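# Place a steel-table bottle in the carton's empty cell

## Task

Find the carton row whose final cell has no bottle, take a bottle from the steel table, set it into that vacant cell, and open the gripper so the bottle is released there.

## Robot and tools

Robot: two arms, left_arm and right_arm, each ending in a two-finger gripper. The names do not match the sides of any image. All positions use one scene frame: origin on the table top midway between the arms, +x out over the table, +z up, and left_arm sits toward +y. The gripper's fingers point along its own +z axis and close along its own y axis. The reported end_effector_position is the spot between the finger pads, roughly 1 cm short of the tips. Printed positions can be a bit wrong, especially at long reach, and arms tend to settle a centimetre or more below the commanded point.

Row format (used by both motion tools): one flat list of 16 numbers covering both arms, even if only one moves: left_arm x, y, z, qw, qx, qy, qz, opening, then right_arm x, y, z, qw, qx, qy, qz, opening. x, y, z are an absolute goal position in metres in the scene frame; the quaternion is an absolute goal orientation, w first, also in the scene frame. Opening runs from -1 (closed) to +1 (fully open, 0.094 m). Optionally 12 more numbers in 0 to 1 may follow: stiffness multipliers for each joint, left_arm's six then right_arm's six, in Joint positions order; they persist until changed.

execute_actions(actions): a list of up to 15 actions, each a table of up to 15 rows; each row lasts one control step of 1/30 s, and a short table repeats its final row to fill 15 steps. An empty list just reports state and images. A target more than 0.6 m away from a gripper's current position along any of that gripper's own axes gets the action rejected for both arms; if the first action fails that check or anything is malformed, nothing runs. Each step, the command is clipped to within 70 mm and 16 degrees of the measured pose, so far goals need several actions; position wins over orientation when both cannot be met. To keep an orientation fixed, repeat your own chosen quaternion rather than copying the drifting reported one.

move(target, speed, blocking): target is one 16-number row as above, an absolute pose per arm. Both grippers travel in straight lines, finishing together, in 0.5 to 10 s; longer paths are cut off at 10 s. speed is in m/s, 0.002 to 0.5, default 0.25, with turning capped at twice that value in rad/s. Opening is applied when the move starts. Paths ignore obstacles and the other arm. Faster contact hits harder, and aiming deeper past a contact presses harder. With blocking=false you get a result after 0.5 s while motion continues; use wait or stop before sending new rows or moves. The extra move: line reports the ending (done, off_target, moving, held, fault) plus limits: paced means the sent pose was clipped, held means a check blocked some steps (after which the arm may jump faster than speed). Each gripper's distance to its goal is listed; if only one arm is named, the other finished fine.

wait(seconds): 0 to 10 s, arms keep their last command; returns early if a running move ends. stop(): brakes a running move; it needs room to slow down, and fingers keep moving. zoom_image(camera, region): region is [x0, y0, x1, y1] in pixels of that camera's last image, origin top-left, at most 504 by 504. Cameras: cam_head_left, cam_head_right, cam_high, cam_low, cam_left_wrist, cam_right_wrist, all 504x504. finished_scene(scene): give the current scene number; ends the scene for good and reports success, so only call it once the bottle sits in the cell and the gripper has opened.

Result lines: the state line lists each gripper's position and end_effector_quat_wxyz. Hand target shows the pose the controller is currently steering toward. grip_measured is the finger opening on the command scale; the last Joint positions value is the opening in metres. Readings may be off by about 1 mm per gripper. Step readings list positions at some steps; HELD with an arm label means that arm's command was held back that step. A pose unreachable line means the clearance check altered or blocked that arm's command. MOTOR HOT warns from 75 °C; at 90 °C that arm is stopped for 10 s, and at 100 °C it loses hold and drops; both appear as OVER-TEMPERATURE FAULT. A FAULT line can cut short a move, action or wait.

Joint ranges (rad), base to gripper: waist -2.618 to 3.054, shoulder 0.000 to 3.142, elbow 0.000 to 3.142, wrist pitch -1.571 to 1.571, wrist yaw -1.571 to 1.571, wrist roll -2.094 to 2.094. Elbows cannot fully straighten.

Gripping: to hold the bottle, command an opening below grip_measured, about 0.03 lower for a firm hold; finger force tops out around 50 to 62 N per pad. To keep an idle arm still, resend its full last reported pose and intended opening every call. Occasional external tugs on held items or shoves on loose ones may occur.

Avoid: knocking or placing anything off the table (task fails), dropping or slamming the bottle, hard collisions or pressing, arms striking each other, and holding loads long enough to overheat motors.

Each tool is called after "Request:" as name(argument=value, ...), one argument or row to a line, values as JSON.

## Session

Request:
execute_actions(
  actions=[],
)

Scene clock: 0.00 s.
left_arm: end_effector_position=(+0.4869, +0.2207, +0.3790) grip_measured=+1.000 end_effector_quat_wxyz=(+0.663, -0.654, +0.364, -0.012) | right_arm: end_effector_position=(+0.6381, -0.3861, +0.3821) grip_measured=+1.000 end_effector_quat_wxyz=(+0.571, +0.030, +0.814, +0.100)
Joint positions: left_arm=[-0.458  2.238  2.495 -0.966 -1.384 -1.781  0.094] | right_arm=[-0.068  2.174  2.467 -0.635 -0.222  0.131  0.094]
Joint velocities: left_arm=[ 0.002 -0.007 -0.022 -0.022  0.051 -0.066  0.   ] | right_arm=[-0.012 -0.007 -0.007  0.022  0.051 -0.081  0.   ]
Motor temperatures (°C, as the motors report them): left_arm=[23 24 22 24 22 25] | right_arm=[24 23 25 26 24 24]
Hand target (left_arm): +0.485, +0.222, +0.378; +0.664, -0.650, +0.369, -0.001
Hand target (right_arm): +0.635, -0.386, +0.391; +0.577, +0.028, +0.810, +0.099
Joint stiffness scale: left_arm=[1. 1. 1. 1. 1. 1.] | right_arm=[1. 1. 1. 1. 1. 1.]

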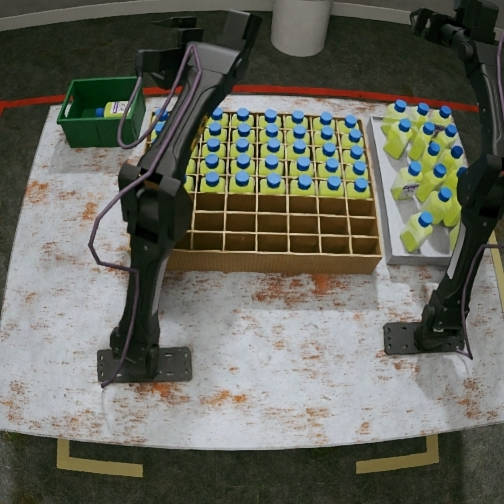

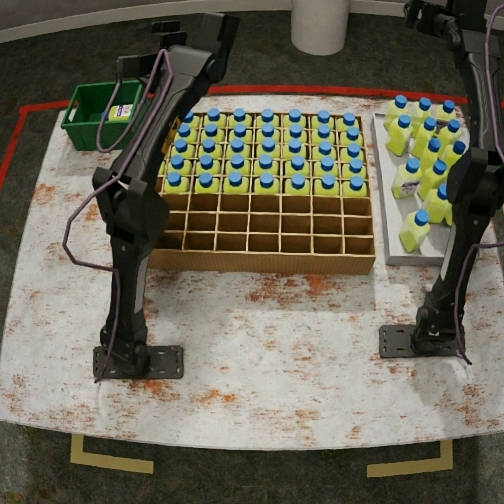

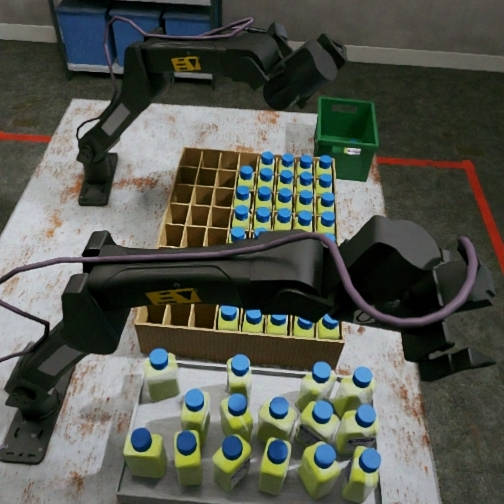

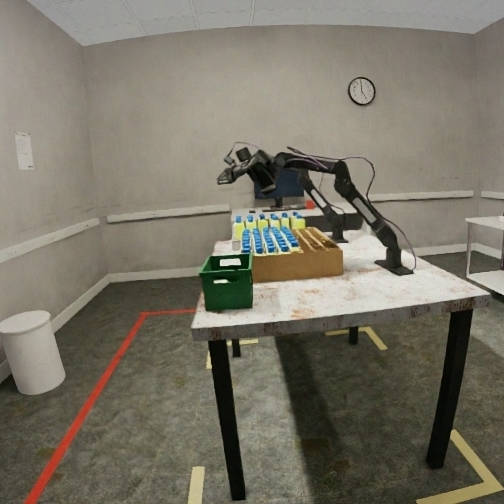

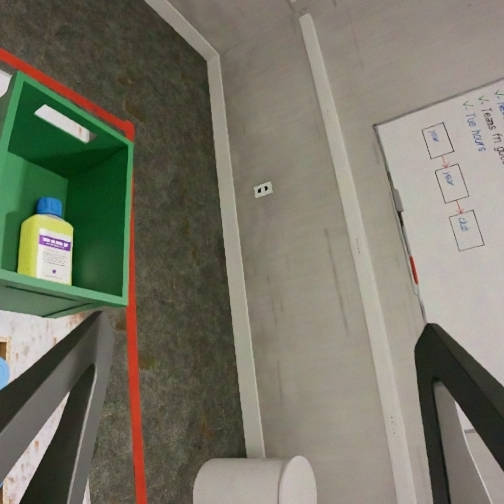

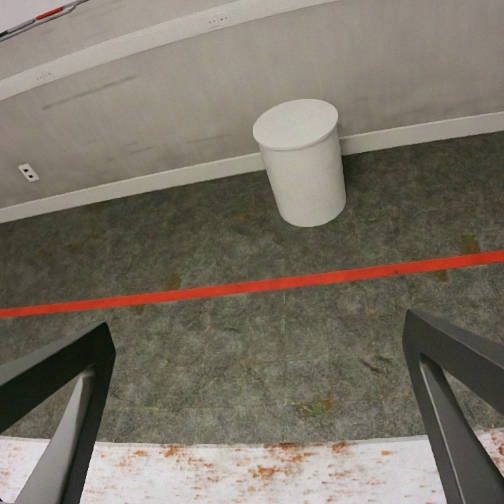

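Request:
zoom_image(
  camera="cam_high",
  region=[120, 130, 400, 270],
)

Request:
zoom_image(
  camera="cam_head_left",
  region=[350, 90, 504, 290],
)

Request:
zoom_image(
  camera="cam_high",
  region=[100, 300, 420, 504],
)

Region (120, 130, 400, 270) of cam_high's 504x504 image, scaled by 1.800, with more detail than that image has.

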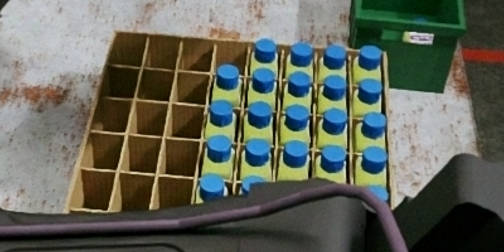

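Region (350, 90, 504, 290) of cam_head_left's 504x504 image, scaled by 2.520, with more detail than that image has; it fills the left 388 columns of this view, and the rest is white.

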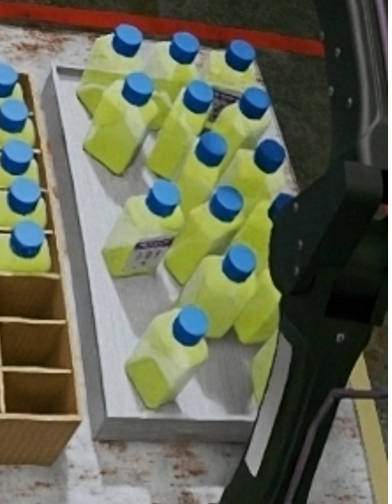

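Region (100, 300, 420, 504) of cam_high's 504x504 image, scaled by 1.575, with more detail than that image has; it fills the top 321 rows of this view, and the rest is white.

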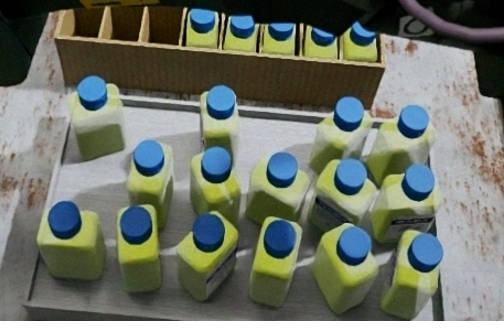

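Request:
zoom_image(
  camera="cam_head_right",
  region=[370, 150, 490, 270],
)

Request:
zoom_image(
  camera="cam_high",
  region=[100, 330, 280, 504],
)

Region (370, 150, 490, 270) of cam_head_right's 504x504 image, scaled by 4.200, with more detail than that image has.

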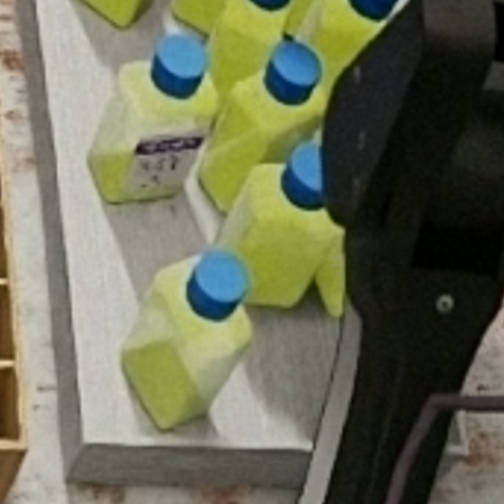

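Region (100, 330, 280, 504) of cam_high's 504x504 image, scaled by 2.800, with more detail than that image has; it fills the top 487 rows of this view, and the rest is white.

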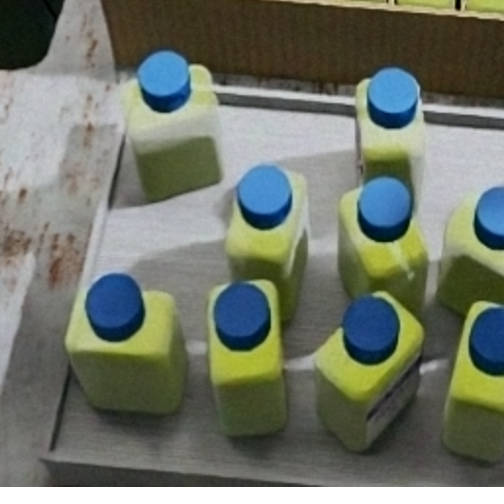

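Request:
move(
  target=[0.314,0.31,0.30,0.3007,0,0.9537,0,-0.8,0.20,-0.32,0.20,0.4988,-0.0604,0.8639,0.0349,0.3],
  speed=0.35,
)

Scene clock: 35.43 s.
left_arm: end_effector_position=(+0.3166, +0.3049, +0.2962) grip_measured=-0.798 end_effector_quat_wxyz=(+0.305, +0.004, +0.952, +0.012) | right_arm: end_effector_position=(+0.2046, -0.3135, +0.1980) grip_measured=+0.302 end_effector_quat_wxyz=(+0.496, -0.058, +0.865, +0.050)
Joint positions: left_arm=[ 0.178  1.442  1.691 -1.211  0.126  0.222  0.009] | right_arm=[ 0.678  0.296  0.601 -0.887  0.409  0.29   0.061]
Joint velocities: left_arm=[-0.002 -0.017  0.002  0.007 -0.022  0.066 -0.001] | right_arm=[ 0.017  0.007 -0.017  0.022 -0.066  0.037  0.   ]
Motor temperatures (°C, as the motors report them): left_arm=[23 29 24 26 22 25] | right_arm=[24 29 26 31 24 24]
Hand target (left_arm): +0.316, +0.307, +0.297; +0.300, +0.004, +0.954, +0.008
Hand target (right_arm): +0.202, -0.318, +0.195; +0.495, -0.055, +0.866, +0.044
Off the commanded pose (left_arm): 0.007 m, 2 deg.
Off the commanded pose (right_arm): 0.008 m, 2 deg.
Joint stiffness scale: left_arm=[1. 1. 1. 1. 1. 1.] | right_arm=[1. 1. 1. 1. 1. 1.]
move: done

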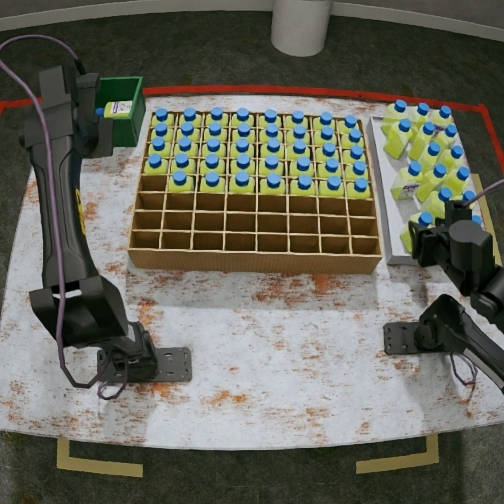

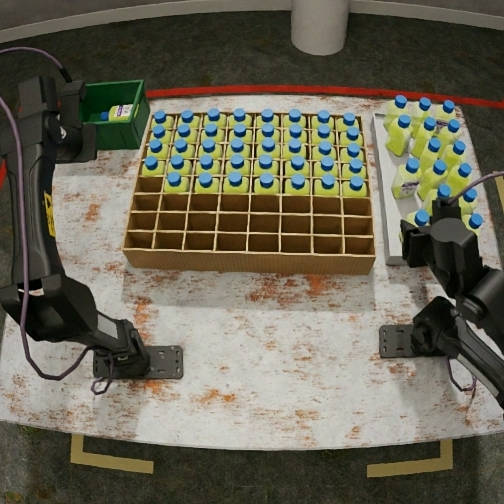

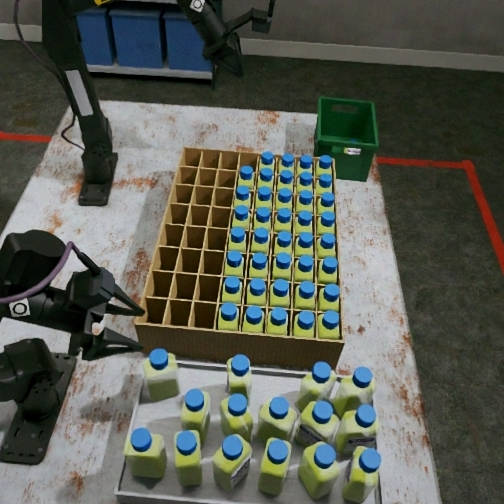

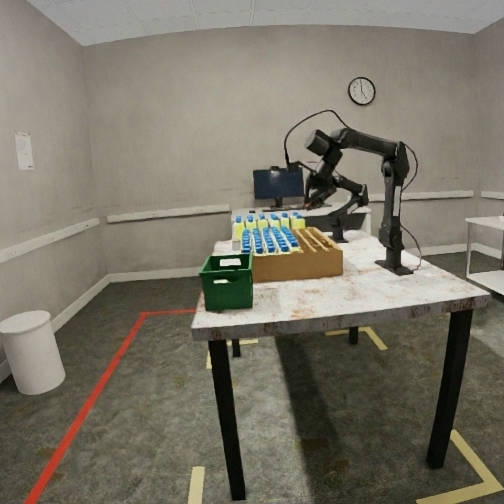

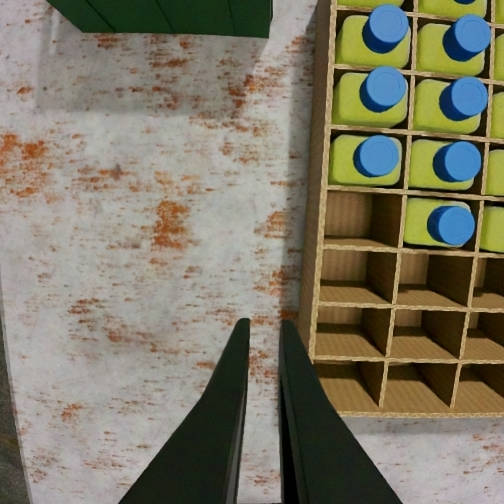

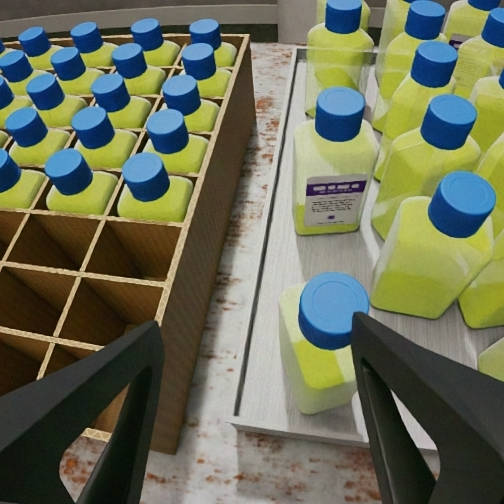

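Request:
zoom_image(
  camera="cam_right_wrist",
  region=[200, 230, 440, 470],
)

Request:
zoom_image(
  camera="cam_high",
  region=[60, 270, 260, 430],
)

Region (200, 230, 440, 470) of cam_right_wrist's 504x504 image, scaled by 2.100, with more detail than that image has.

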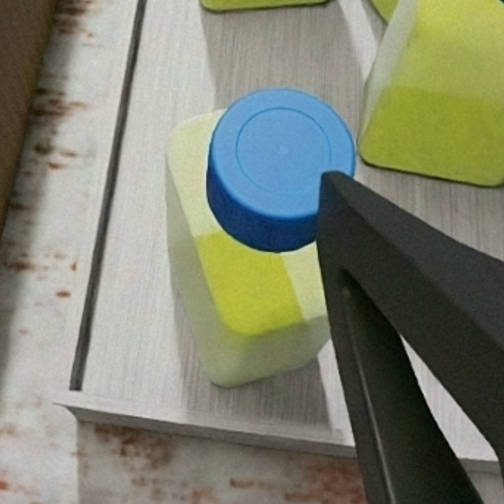

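Region (60, 270, 260, 430) of cam_high's 504x504 image, scaled by 2.520, with more detail than that image has; it fills the top 403 rows of this view, and the rest is white.

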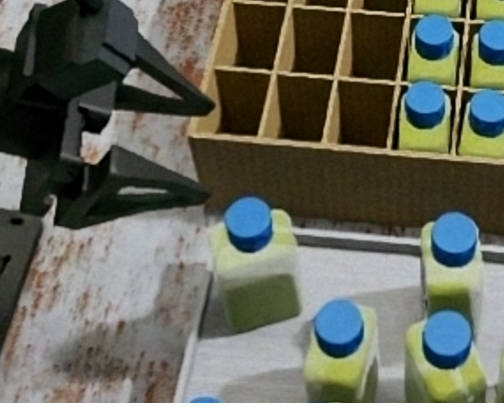

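Request:
move(
  target=[0.314,0.31,0.30,0.3007,0,0.9537,0,-0.8,0.220,-0.343,0.175,0.4999,-0.0151,0.8659,0.0087,0.3],
  speed=0.15,
)

Scene clock: 42.33 s.
left_arm: end_effector_position=(+0.3142, +0.3077, +0.2997) grip_measured=-0.798 end_effector_quat_wxyz=(+0.306, +0.001, +0.952, +0.004) | right_arm: end_effector_position=(+0.2207, -0.3434, +0.1734) grip_measured=+0.302 end_effector_quat_wxyz=(+0.492, -0.016, +0.871, +0.000)
Joint positions: left_arm=[ 0.2    1.444  1.708 -1.229  0.151  0.229  0.009] | right_arm=[ 0.391  0.281  0.499 -0.788  0.291  0.164  0.061]
Joint velocities: left_arm=[-0.017  0.002 -0.027 -0.022 -0.022  0.007 -0.001] | right_arm=[-0.012 -0.007 -0.022 -0.037 -0.007 -0.051 -0.001]
Motor temperatures (°C, as the motors report them): left_arm=[23 28 24 26 22 25] | right_arm=[24 28 26 31 24 24]
Hand target (left_arm): +0.314, +0.310, +0.300; +0.301, -0.000, +0.954, +0.000
Hand target (right_arm): +0.221, -0.343, +0.176; +0.503, -0.017, +0.864, +0.005
Off the commanded pose (left_arm): 0.002 m, 1 deg.
Off the commanded pose (right_arm): 0.002 m, 1 deg.
Joint stiffness scale: left_arm=[1. 1. 1. 1. 1. 1.] | right_arm=[1. 1. 1. 1. 1. 1.]
move: done

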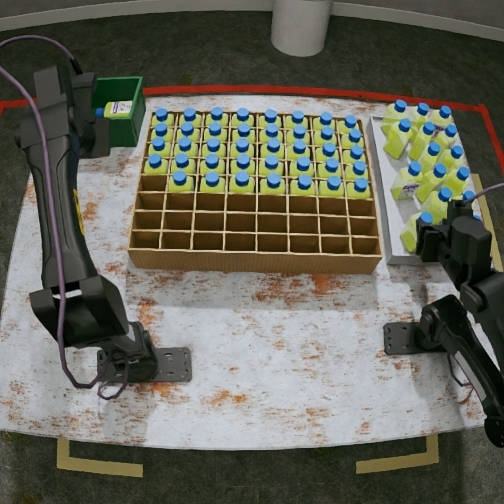

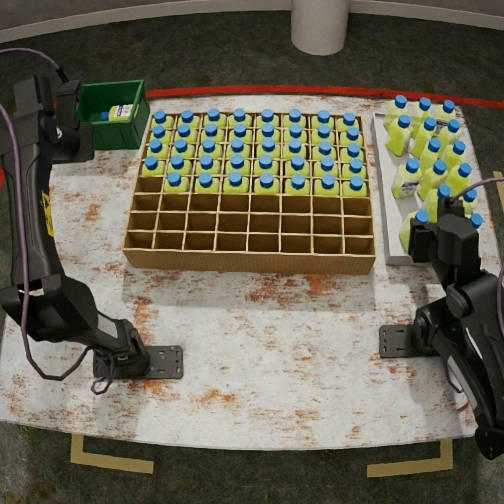

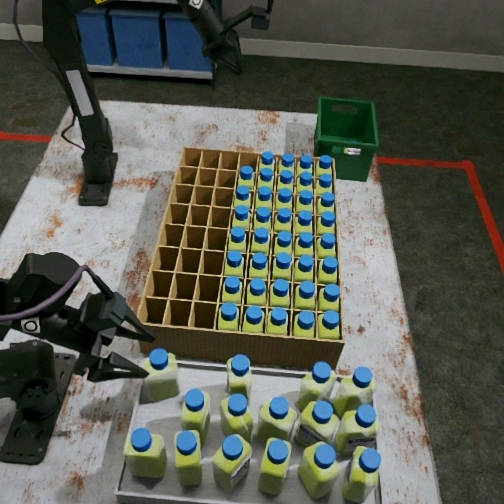

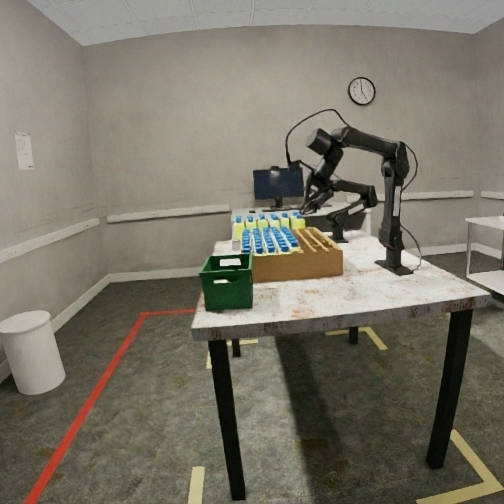

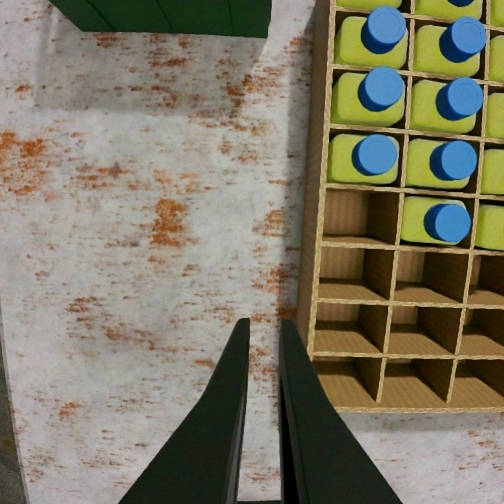

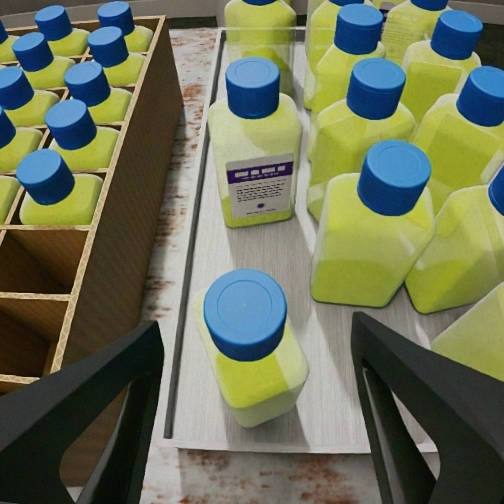

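Request:
move(
  target=[0.314,0.31,0.30,0.3007,0,0.9537,0,-0.8,0.232,-0.339,0.161,0.4999,-0.0151,0.8659,0.0087,0.3],
  speed=0.1,
)

Scene clock: 44.40 s.
left_arm: end_effector_position=(+0.3141, +0.3075, +0.2996) grip_measured=-0.798 end_effector_quat_wxyz=(+0.306, +0.001, +0.952, +0.004) | right_arm: end_effector_position=(+0.2306, -0.3396, +0.1654) grip_measured=+0.302 end_effector_quat_wxyz=(+0.503, -0.013, +0.864, +0.009)
Joint positions: left_arm=[ 0.2    1.444  1.708 -1.229  0.152  0.229  0.009] | right_arm=[ 0.373  0.281  0.438 -0.694  0.268  0.158  0.061]
Joint velocities: left_arm=[ 0.002 -0.012  0.002 -0.022  0.022 -0.022  0.   ] | right_arm=[-0.027 -0.002 -0.022 -0.066  0.007 -0.051 -0.001]
Motor temperatures (°C, as the motors report them): left_arm=[23 27 24 26 22 25] | right_arm=[24 27 26 31 24 24]
Hand target (left_arm): +0.314, +0.310, +0.300; +0.301, -0.000, +0.954, +0.000
Hand target (right_arm): +0.232, -0.339, +0.161; +0.500, -0.015, +0.866, +0.008
Off the commanded pose (left_arm): 0.003 m, 1 deg.
Off the commanded pose (right_arm): 0.005 m, 0 deg.
Joint stiffness scale: left_arm=[1. 1. 1. 1. 1. 1.] | right_arm=[1. 1. 1. 1. 1. 1.]
move: done

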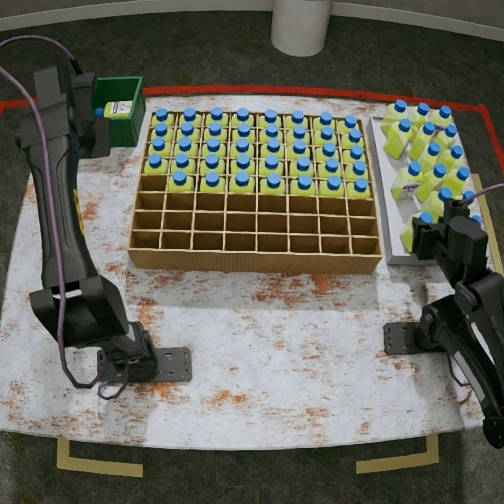

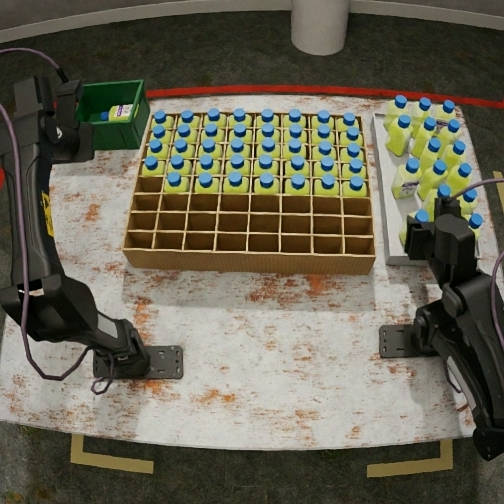

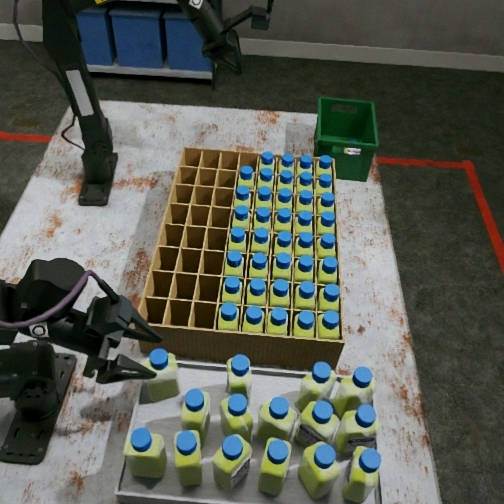

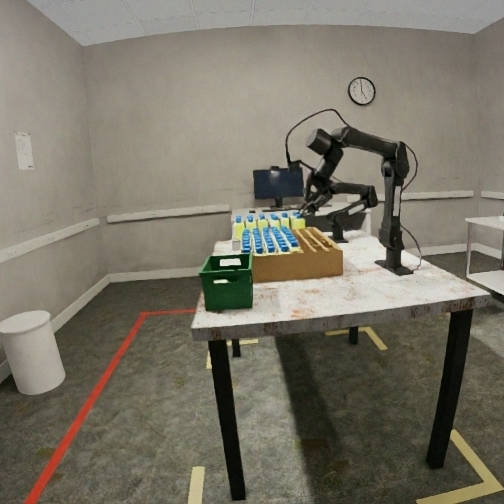

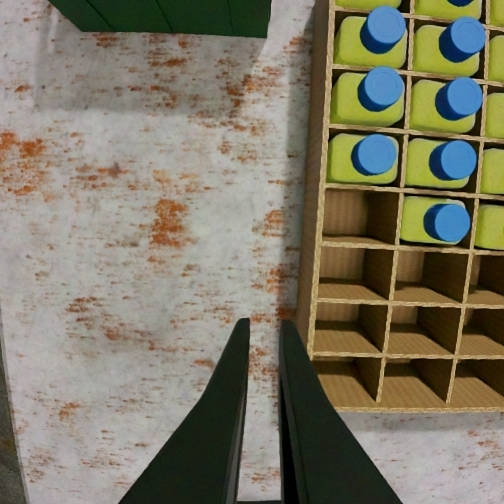

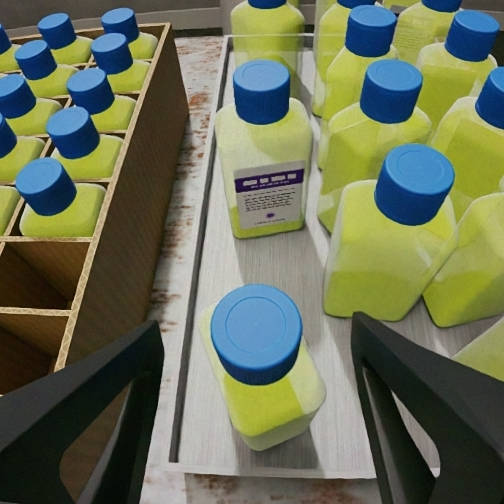

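Request:
zoom_image(
  camera="cam_right_wrist",
  region=[140, 260, 380, 500],
)

Request:
zoom_image(
  camera="cam_high",
  region=[80, 300, 240, 420],
)

Region (140, 260, 380, 500) of cam_right_wrist's 504x504 image, scaled by 2.100, with more detail than that image has.

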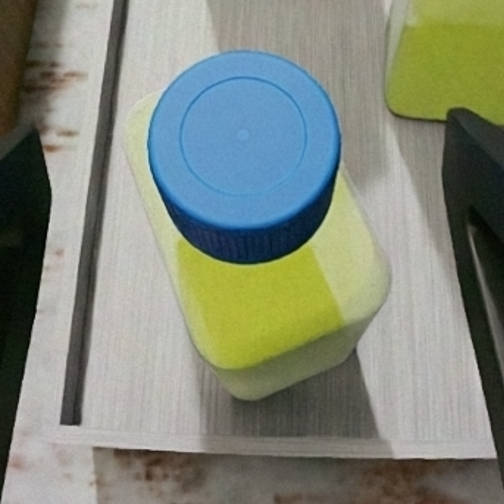

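Region (80, 300, 240, 420) of cam_high's 504x504 image, scaled by 3.150, with more detail than that image has; it fills the top 378 rows of this view, and the rest is white.

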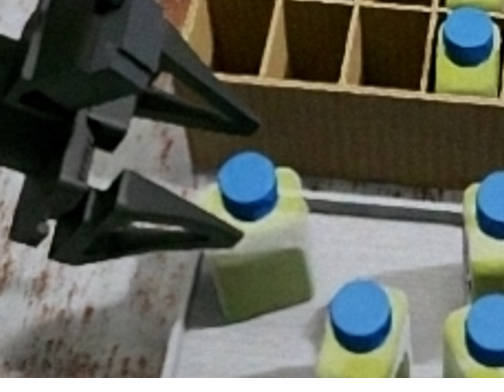

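Request:
move(
  target=[0.314,0.31,0.30,0.3007,0,0.9537,0,-0.8,0.241,-0.339,0.144,0.4999,-0.0151,0.8659,0.0087,0.3],
  speed=0.08,
)

Scene clock: 47.07 s.
left_arm: end_effector_position=(+0.3141, +0.3075, +0.2996) grip_measured=-0.798 end_effector_quat_wxyz=(+0.306, +0.001, +0.952, +0.004) | right_arm: end_effector_position=(+0.2395, -0.3395, +0.1510) grip_measured=+0.302 end_effector_quat_wxyz=(+0.509, -0.012, +0.861, +0.010)
Joint positions: left_arm=[ 0.2    1.444  1.708 -1.229  0.152  0.229  0.009] | right_arm=[ 0.331  0.281  0.363 -0.601  0.234  0.137  0.061]
Joint velocities: left_arm=[ 0.007  0.002 -0.007 -0.066 -0.022  0.051  0.001] | right_arm=[-0.017  0.002 -0.007 -0.022 -0.037 -0.007  0.001]
Motor temperatures (°C, as the motors report them): left_arm=[23 27 24 26 22 25] | right_arm=[24 27 26 31 24 24]
Hand target (left_arm): +0.314, +0.310, +0.300; +0.301, -0.000, +0.954, +0.000
Hand target (right_arm): +0.241, -0.339, +0.144; +0.500, -0.015, +0.866, +0.008
Off the commanded pose (left_arm): 0.003 m, 1 deg.
Off the commanded pose (right_arm): 0.007 m, 1 deg.
Joint stiffness scale: left_arm=[1. 1. 1. 1. 1. 1.] | right_arm=[1. 1. 1. 1. 1. 1.]
move: done

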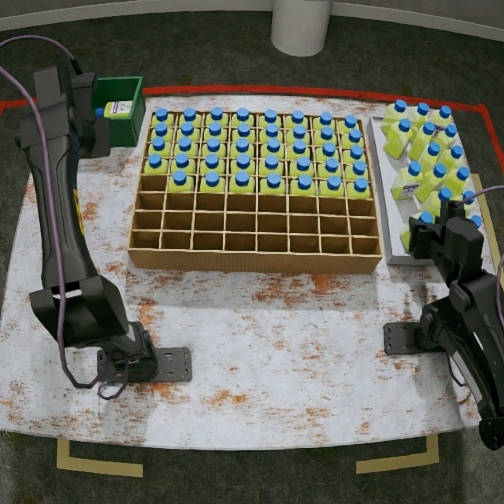

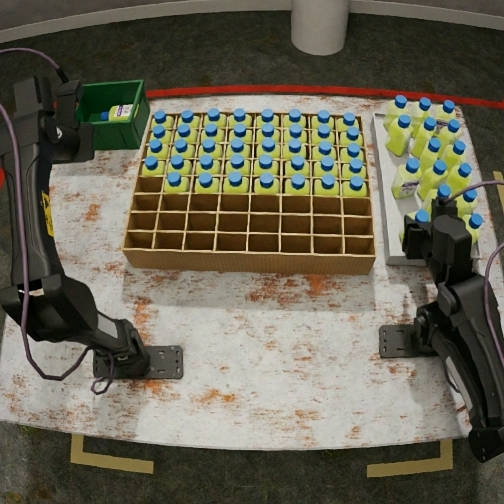

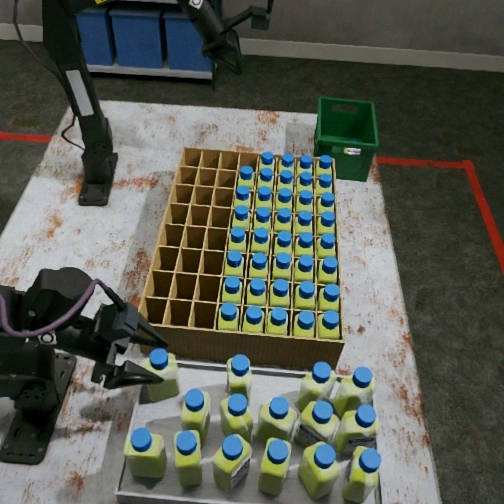

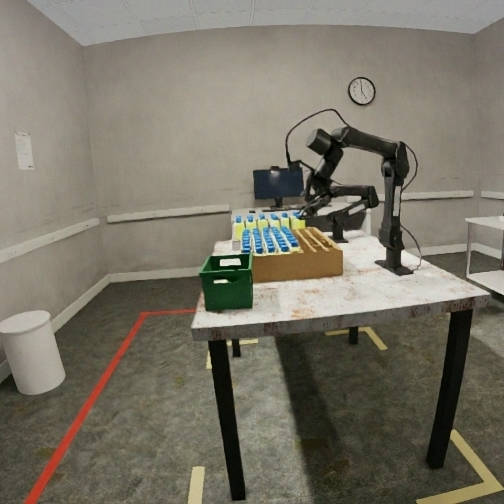

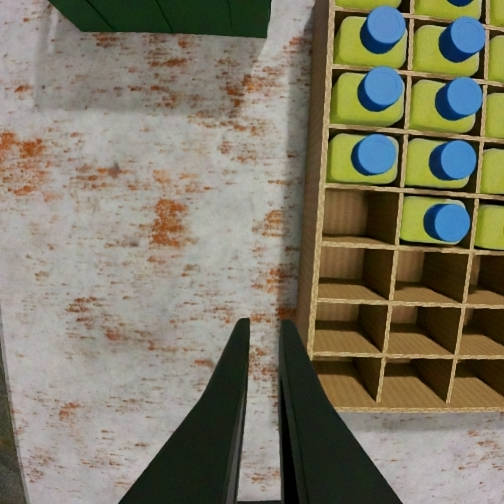

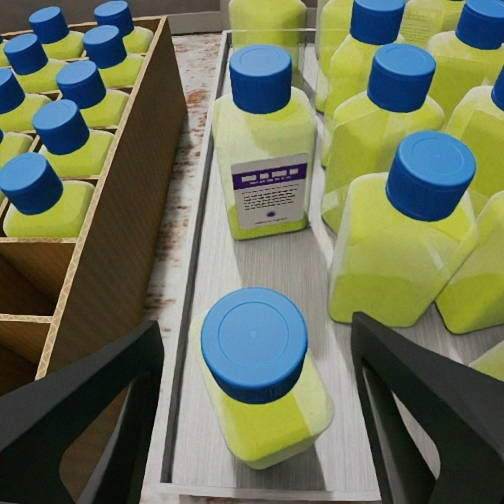

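Request:
zoom_image(
  camera="cam_high",
  region=[80, 300, 240, 420],
)

Request:
zoom_image(
  camera="cam_right_wrist",
  region=[140, 260, 380, 500],
)

Region (80, 300, 240, 420) of cam_high's 504x504 image, scaled by 3.150, with more detail than that image has; it fills the top 378 rows of this view, and the rest is white.

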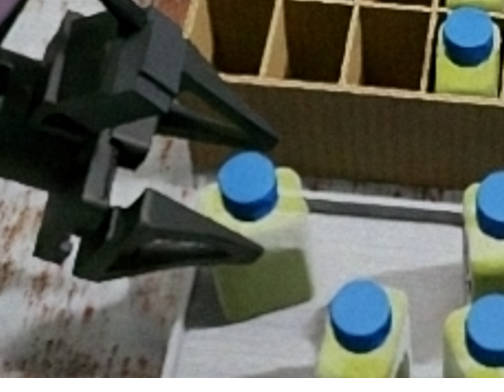

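Region (140, 260, 380, 500) of cam_right_wrist's 504x504 image, scaled by 2.100, with more detail than that image has.

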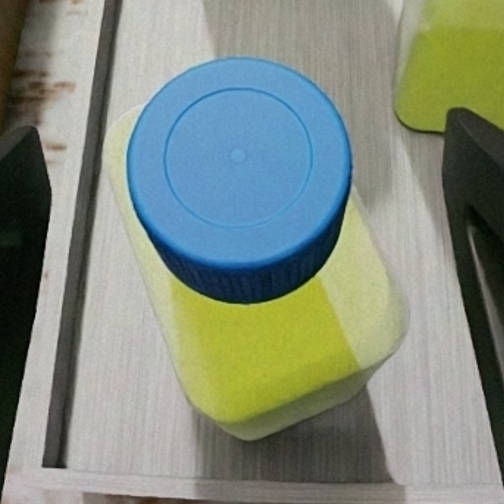

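Request:
execute_actions(
  actions=[
    [[0.314,0.31,0.30,0.3007,0,0.9537,0,-0.8,0.241,-0.339,0.143,0.4999,-0.0151,0.8659,0.0087,-0.47]],
  ],
)

Scene clock: 49.27 s.
left_arm: end_effector_position=(+0.3141, +0.3074, +0.2997) grip_measured=-0.798 end_effector_quat_wxyz=(+0.306, +0.001, +0.952, +0.004) | right_arm: end_effector_position=(+0.2404, -0.3384, +0.1524) grip_measured=-0.423 end_effector_quat_wxyz=(+0.512, -0.013, +0.859, +0.013)
Joint positions: left_arm=[ 0.2    1.444  1.708 -1.229  0.153  0.229  0.009] | right_arm=[ 0.331  0.281  0.362 -0.592  0.229  0.137  0.027]
Joint velocities: left_arm=[ 0.007  0.002  0.007 -0.007 -0.007 -0.051  0.   ] | right_arm=[-0.007 -0.012  0.002 -0.022 -0.022 -0.066 -0.   ]
Motor temperatures (°C, as the motors report them): left_arm=[23 27 24 27 22 25] | right_arm=[24 26 26 31 24 24]
Hand target (left_arm): +0.314, +0.310, +0.300; +0.301, +0.000, +0.954, +0.000
Hand target (right_arm): +0.241, -0.339, +0.143; +0.500, -0.015, +0.866, +0.009
Off the commanded pose (left_arm): 0.003 m, 1 deg.
Off the commanded pose (right_arm): 0.009 m, 2 deg.
Joint stiffness scale: left_arm=[1. 1. 1. 1. 1. 1.] | right_arm=[1. 1. 1. 1. 1. 1.]
Step readings (end_effector_position):
0: left_arm (+0.3141, +0.3074, +0.2997) | right_arm (+0.2397, -0.3393, +0.1514)
1: left_arm (+0.3141, +0.3074, +0.2997) | right_arm (+0.2397, -0.3393, +0.1514)
2: left_arm (+0.3141, +0.3074, +0.2997) | right_arm (+0.2397, -0.3392, +0.1513)
4: left_arm (+0.3141, +0.3074, +0.2997) | right_arm (+0.2404, -0.3385, +0.1527)
8: left_arm (+0.3141, +0.3074, +0.2997) | right_arm (+0.2404, -0.3384, +0.1524)
15: end_effector_position above

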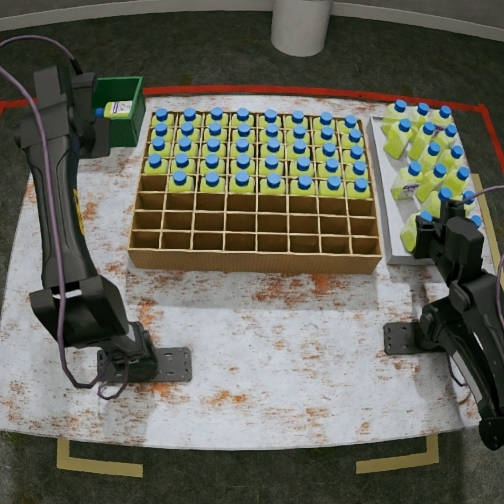

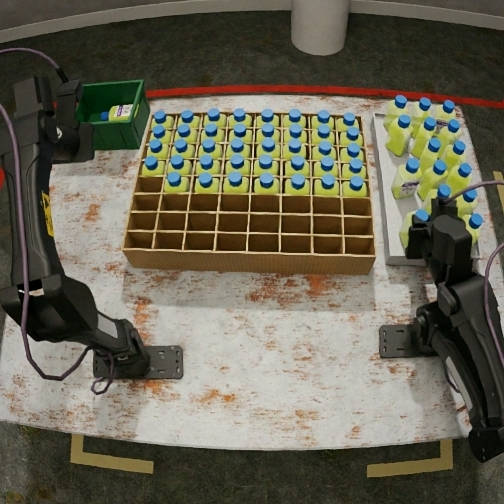

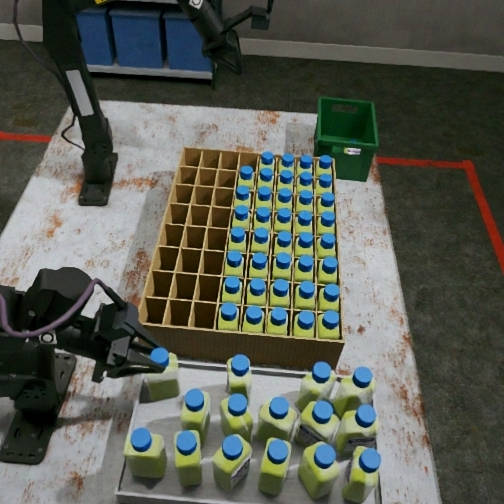

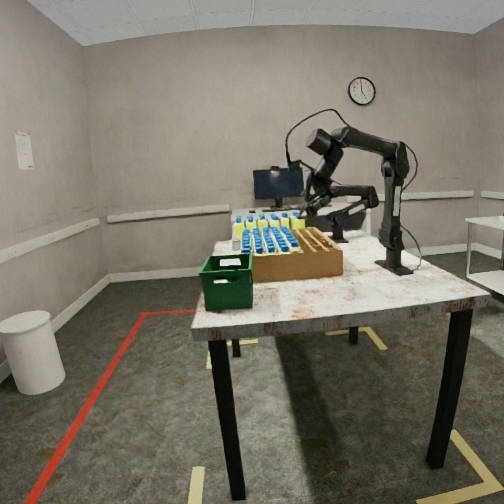

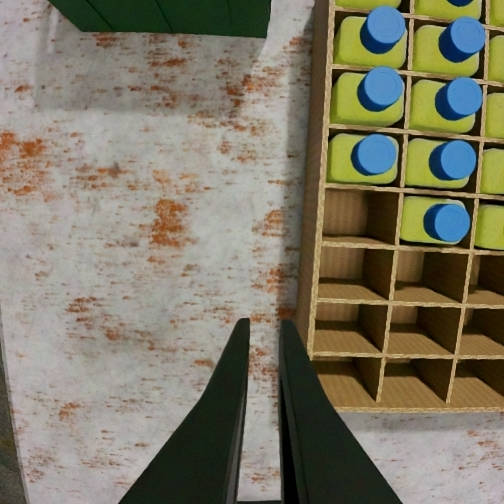

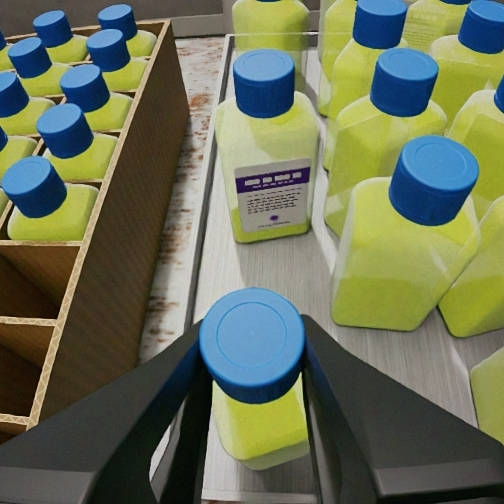

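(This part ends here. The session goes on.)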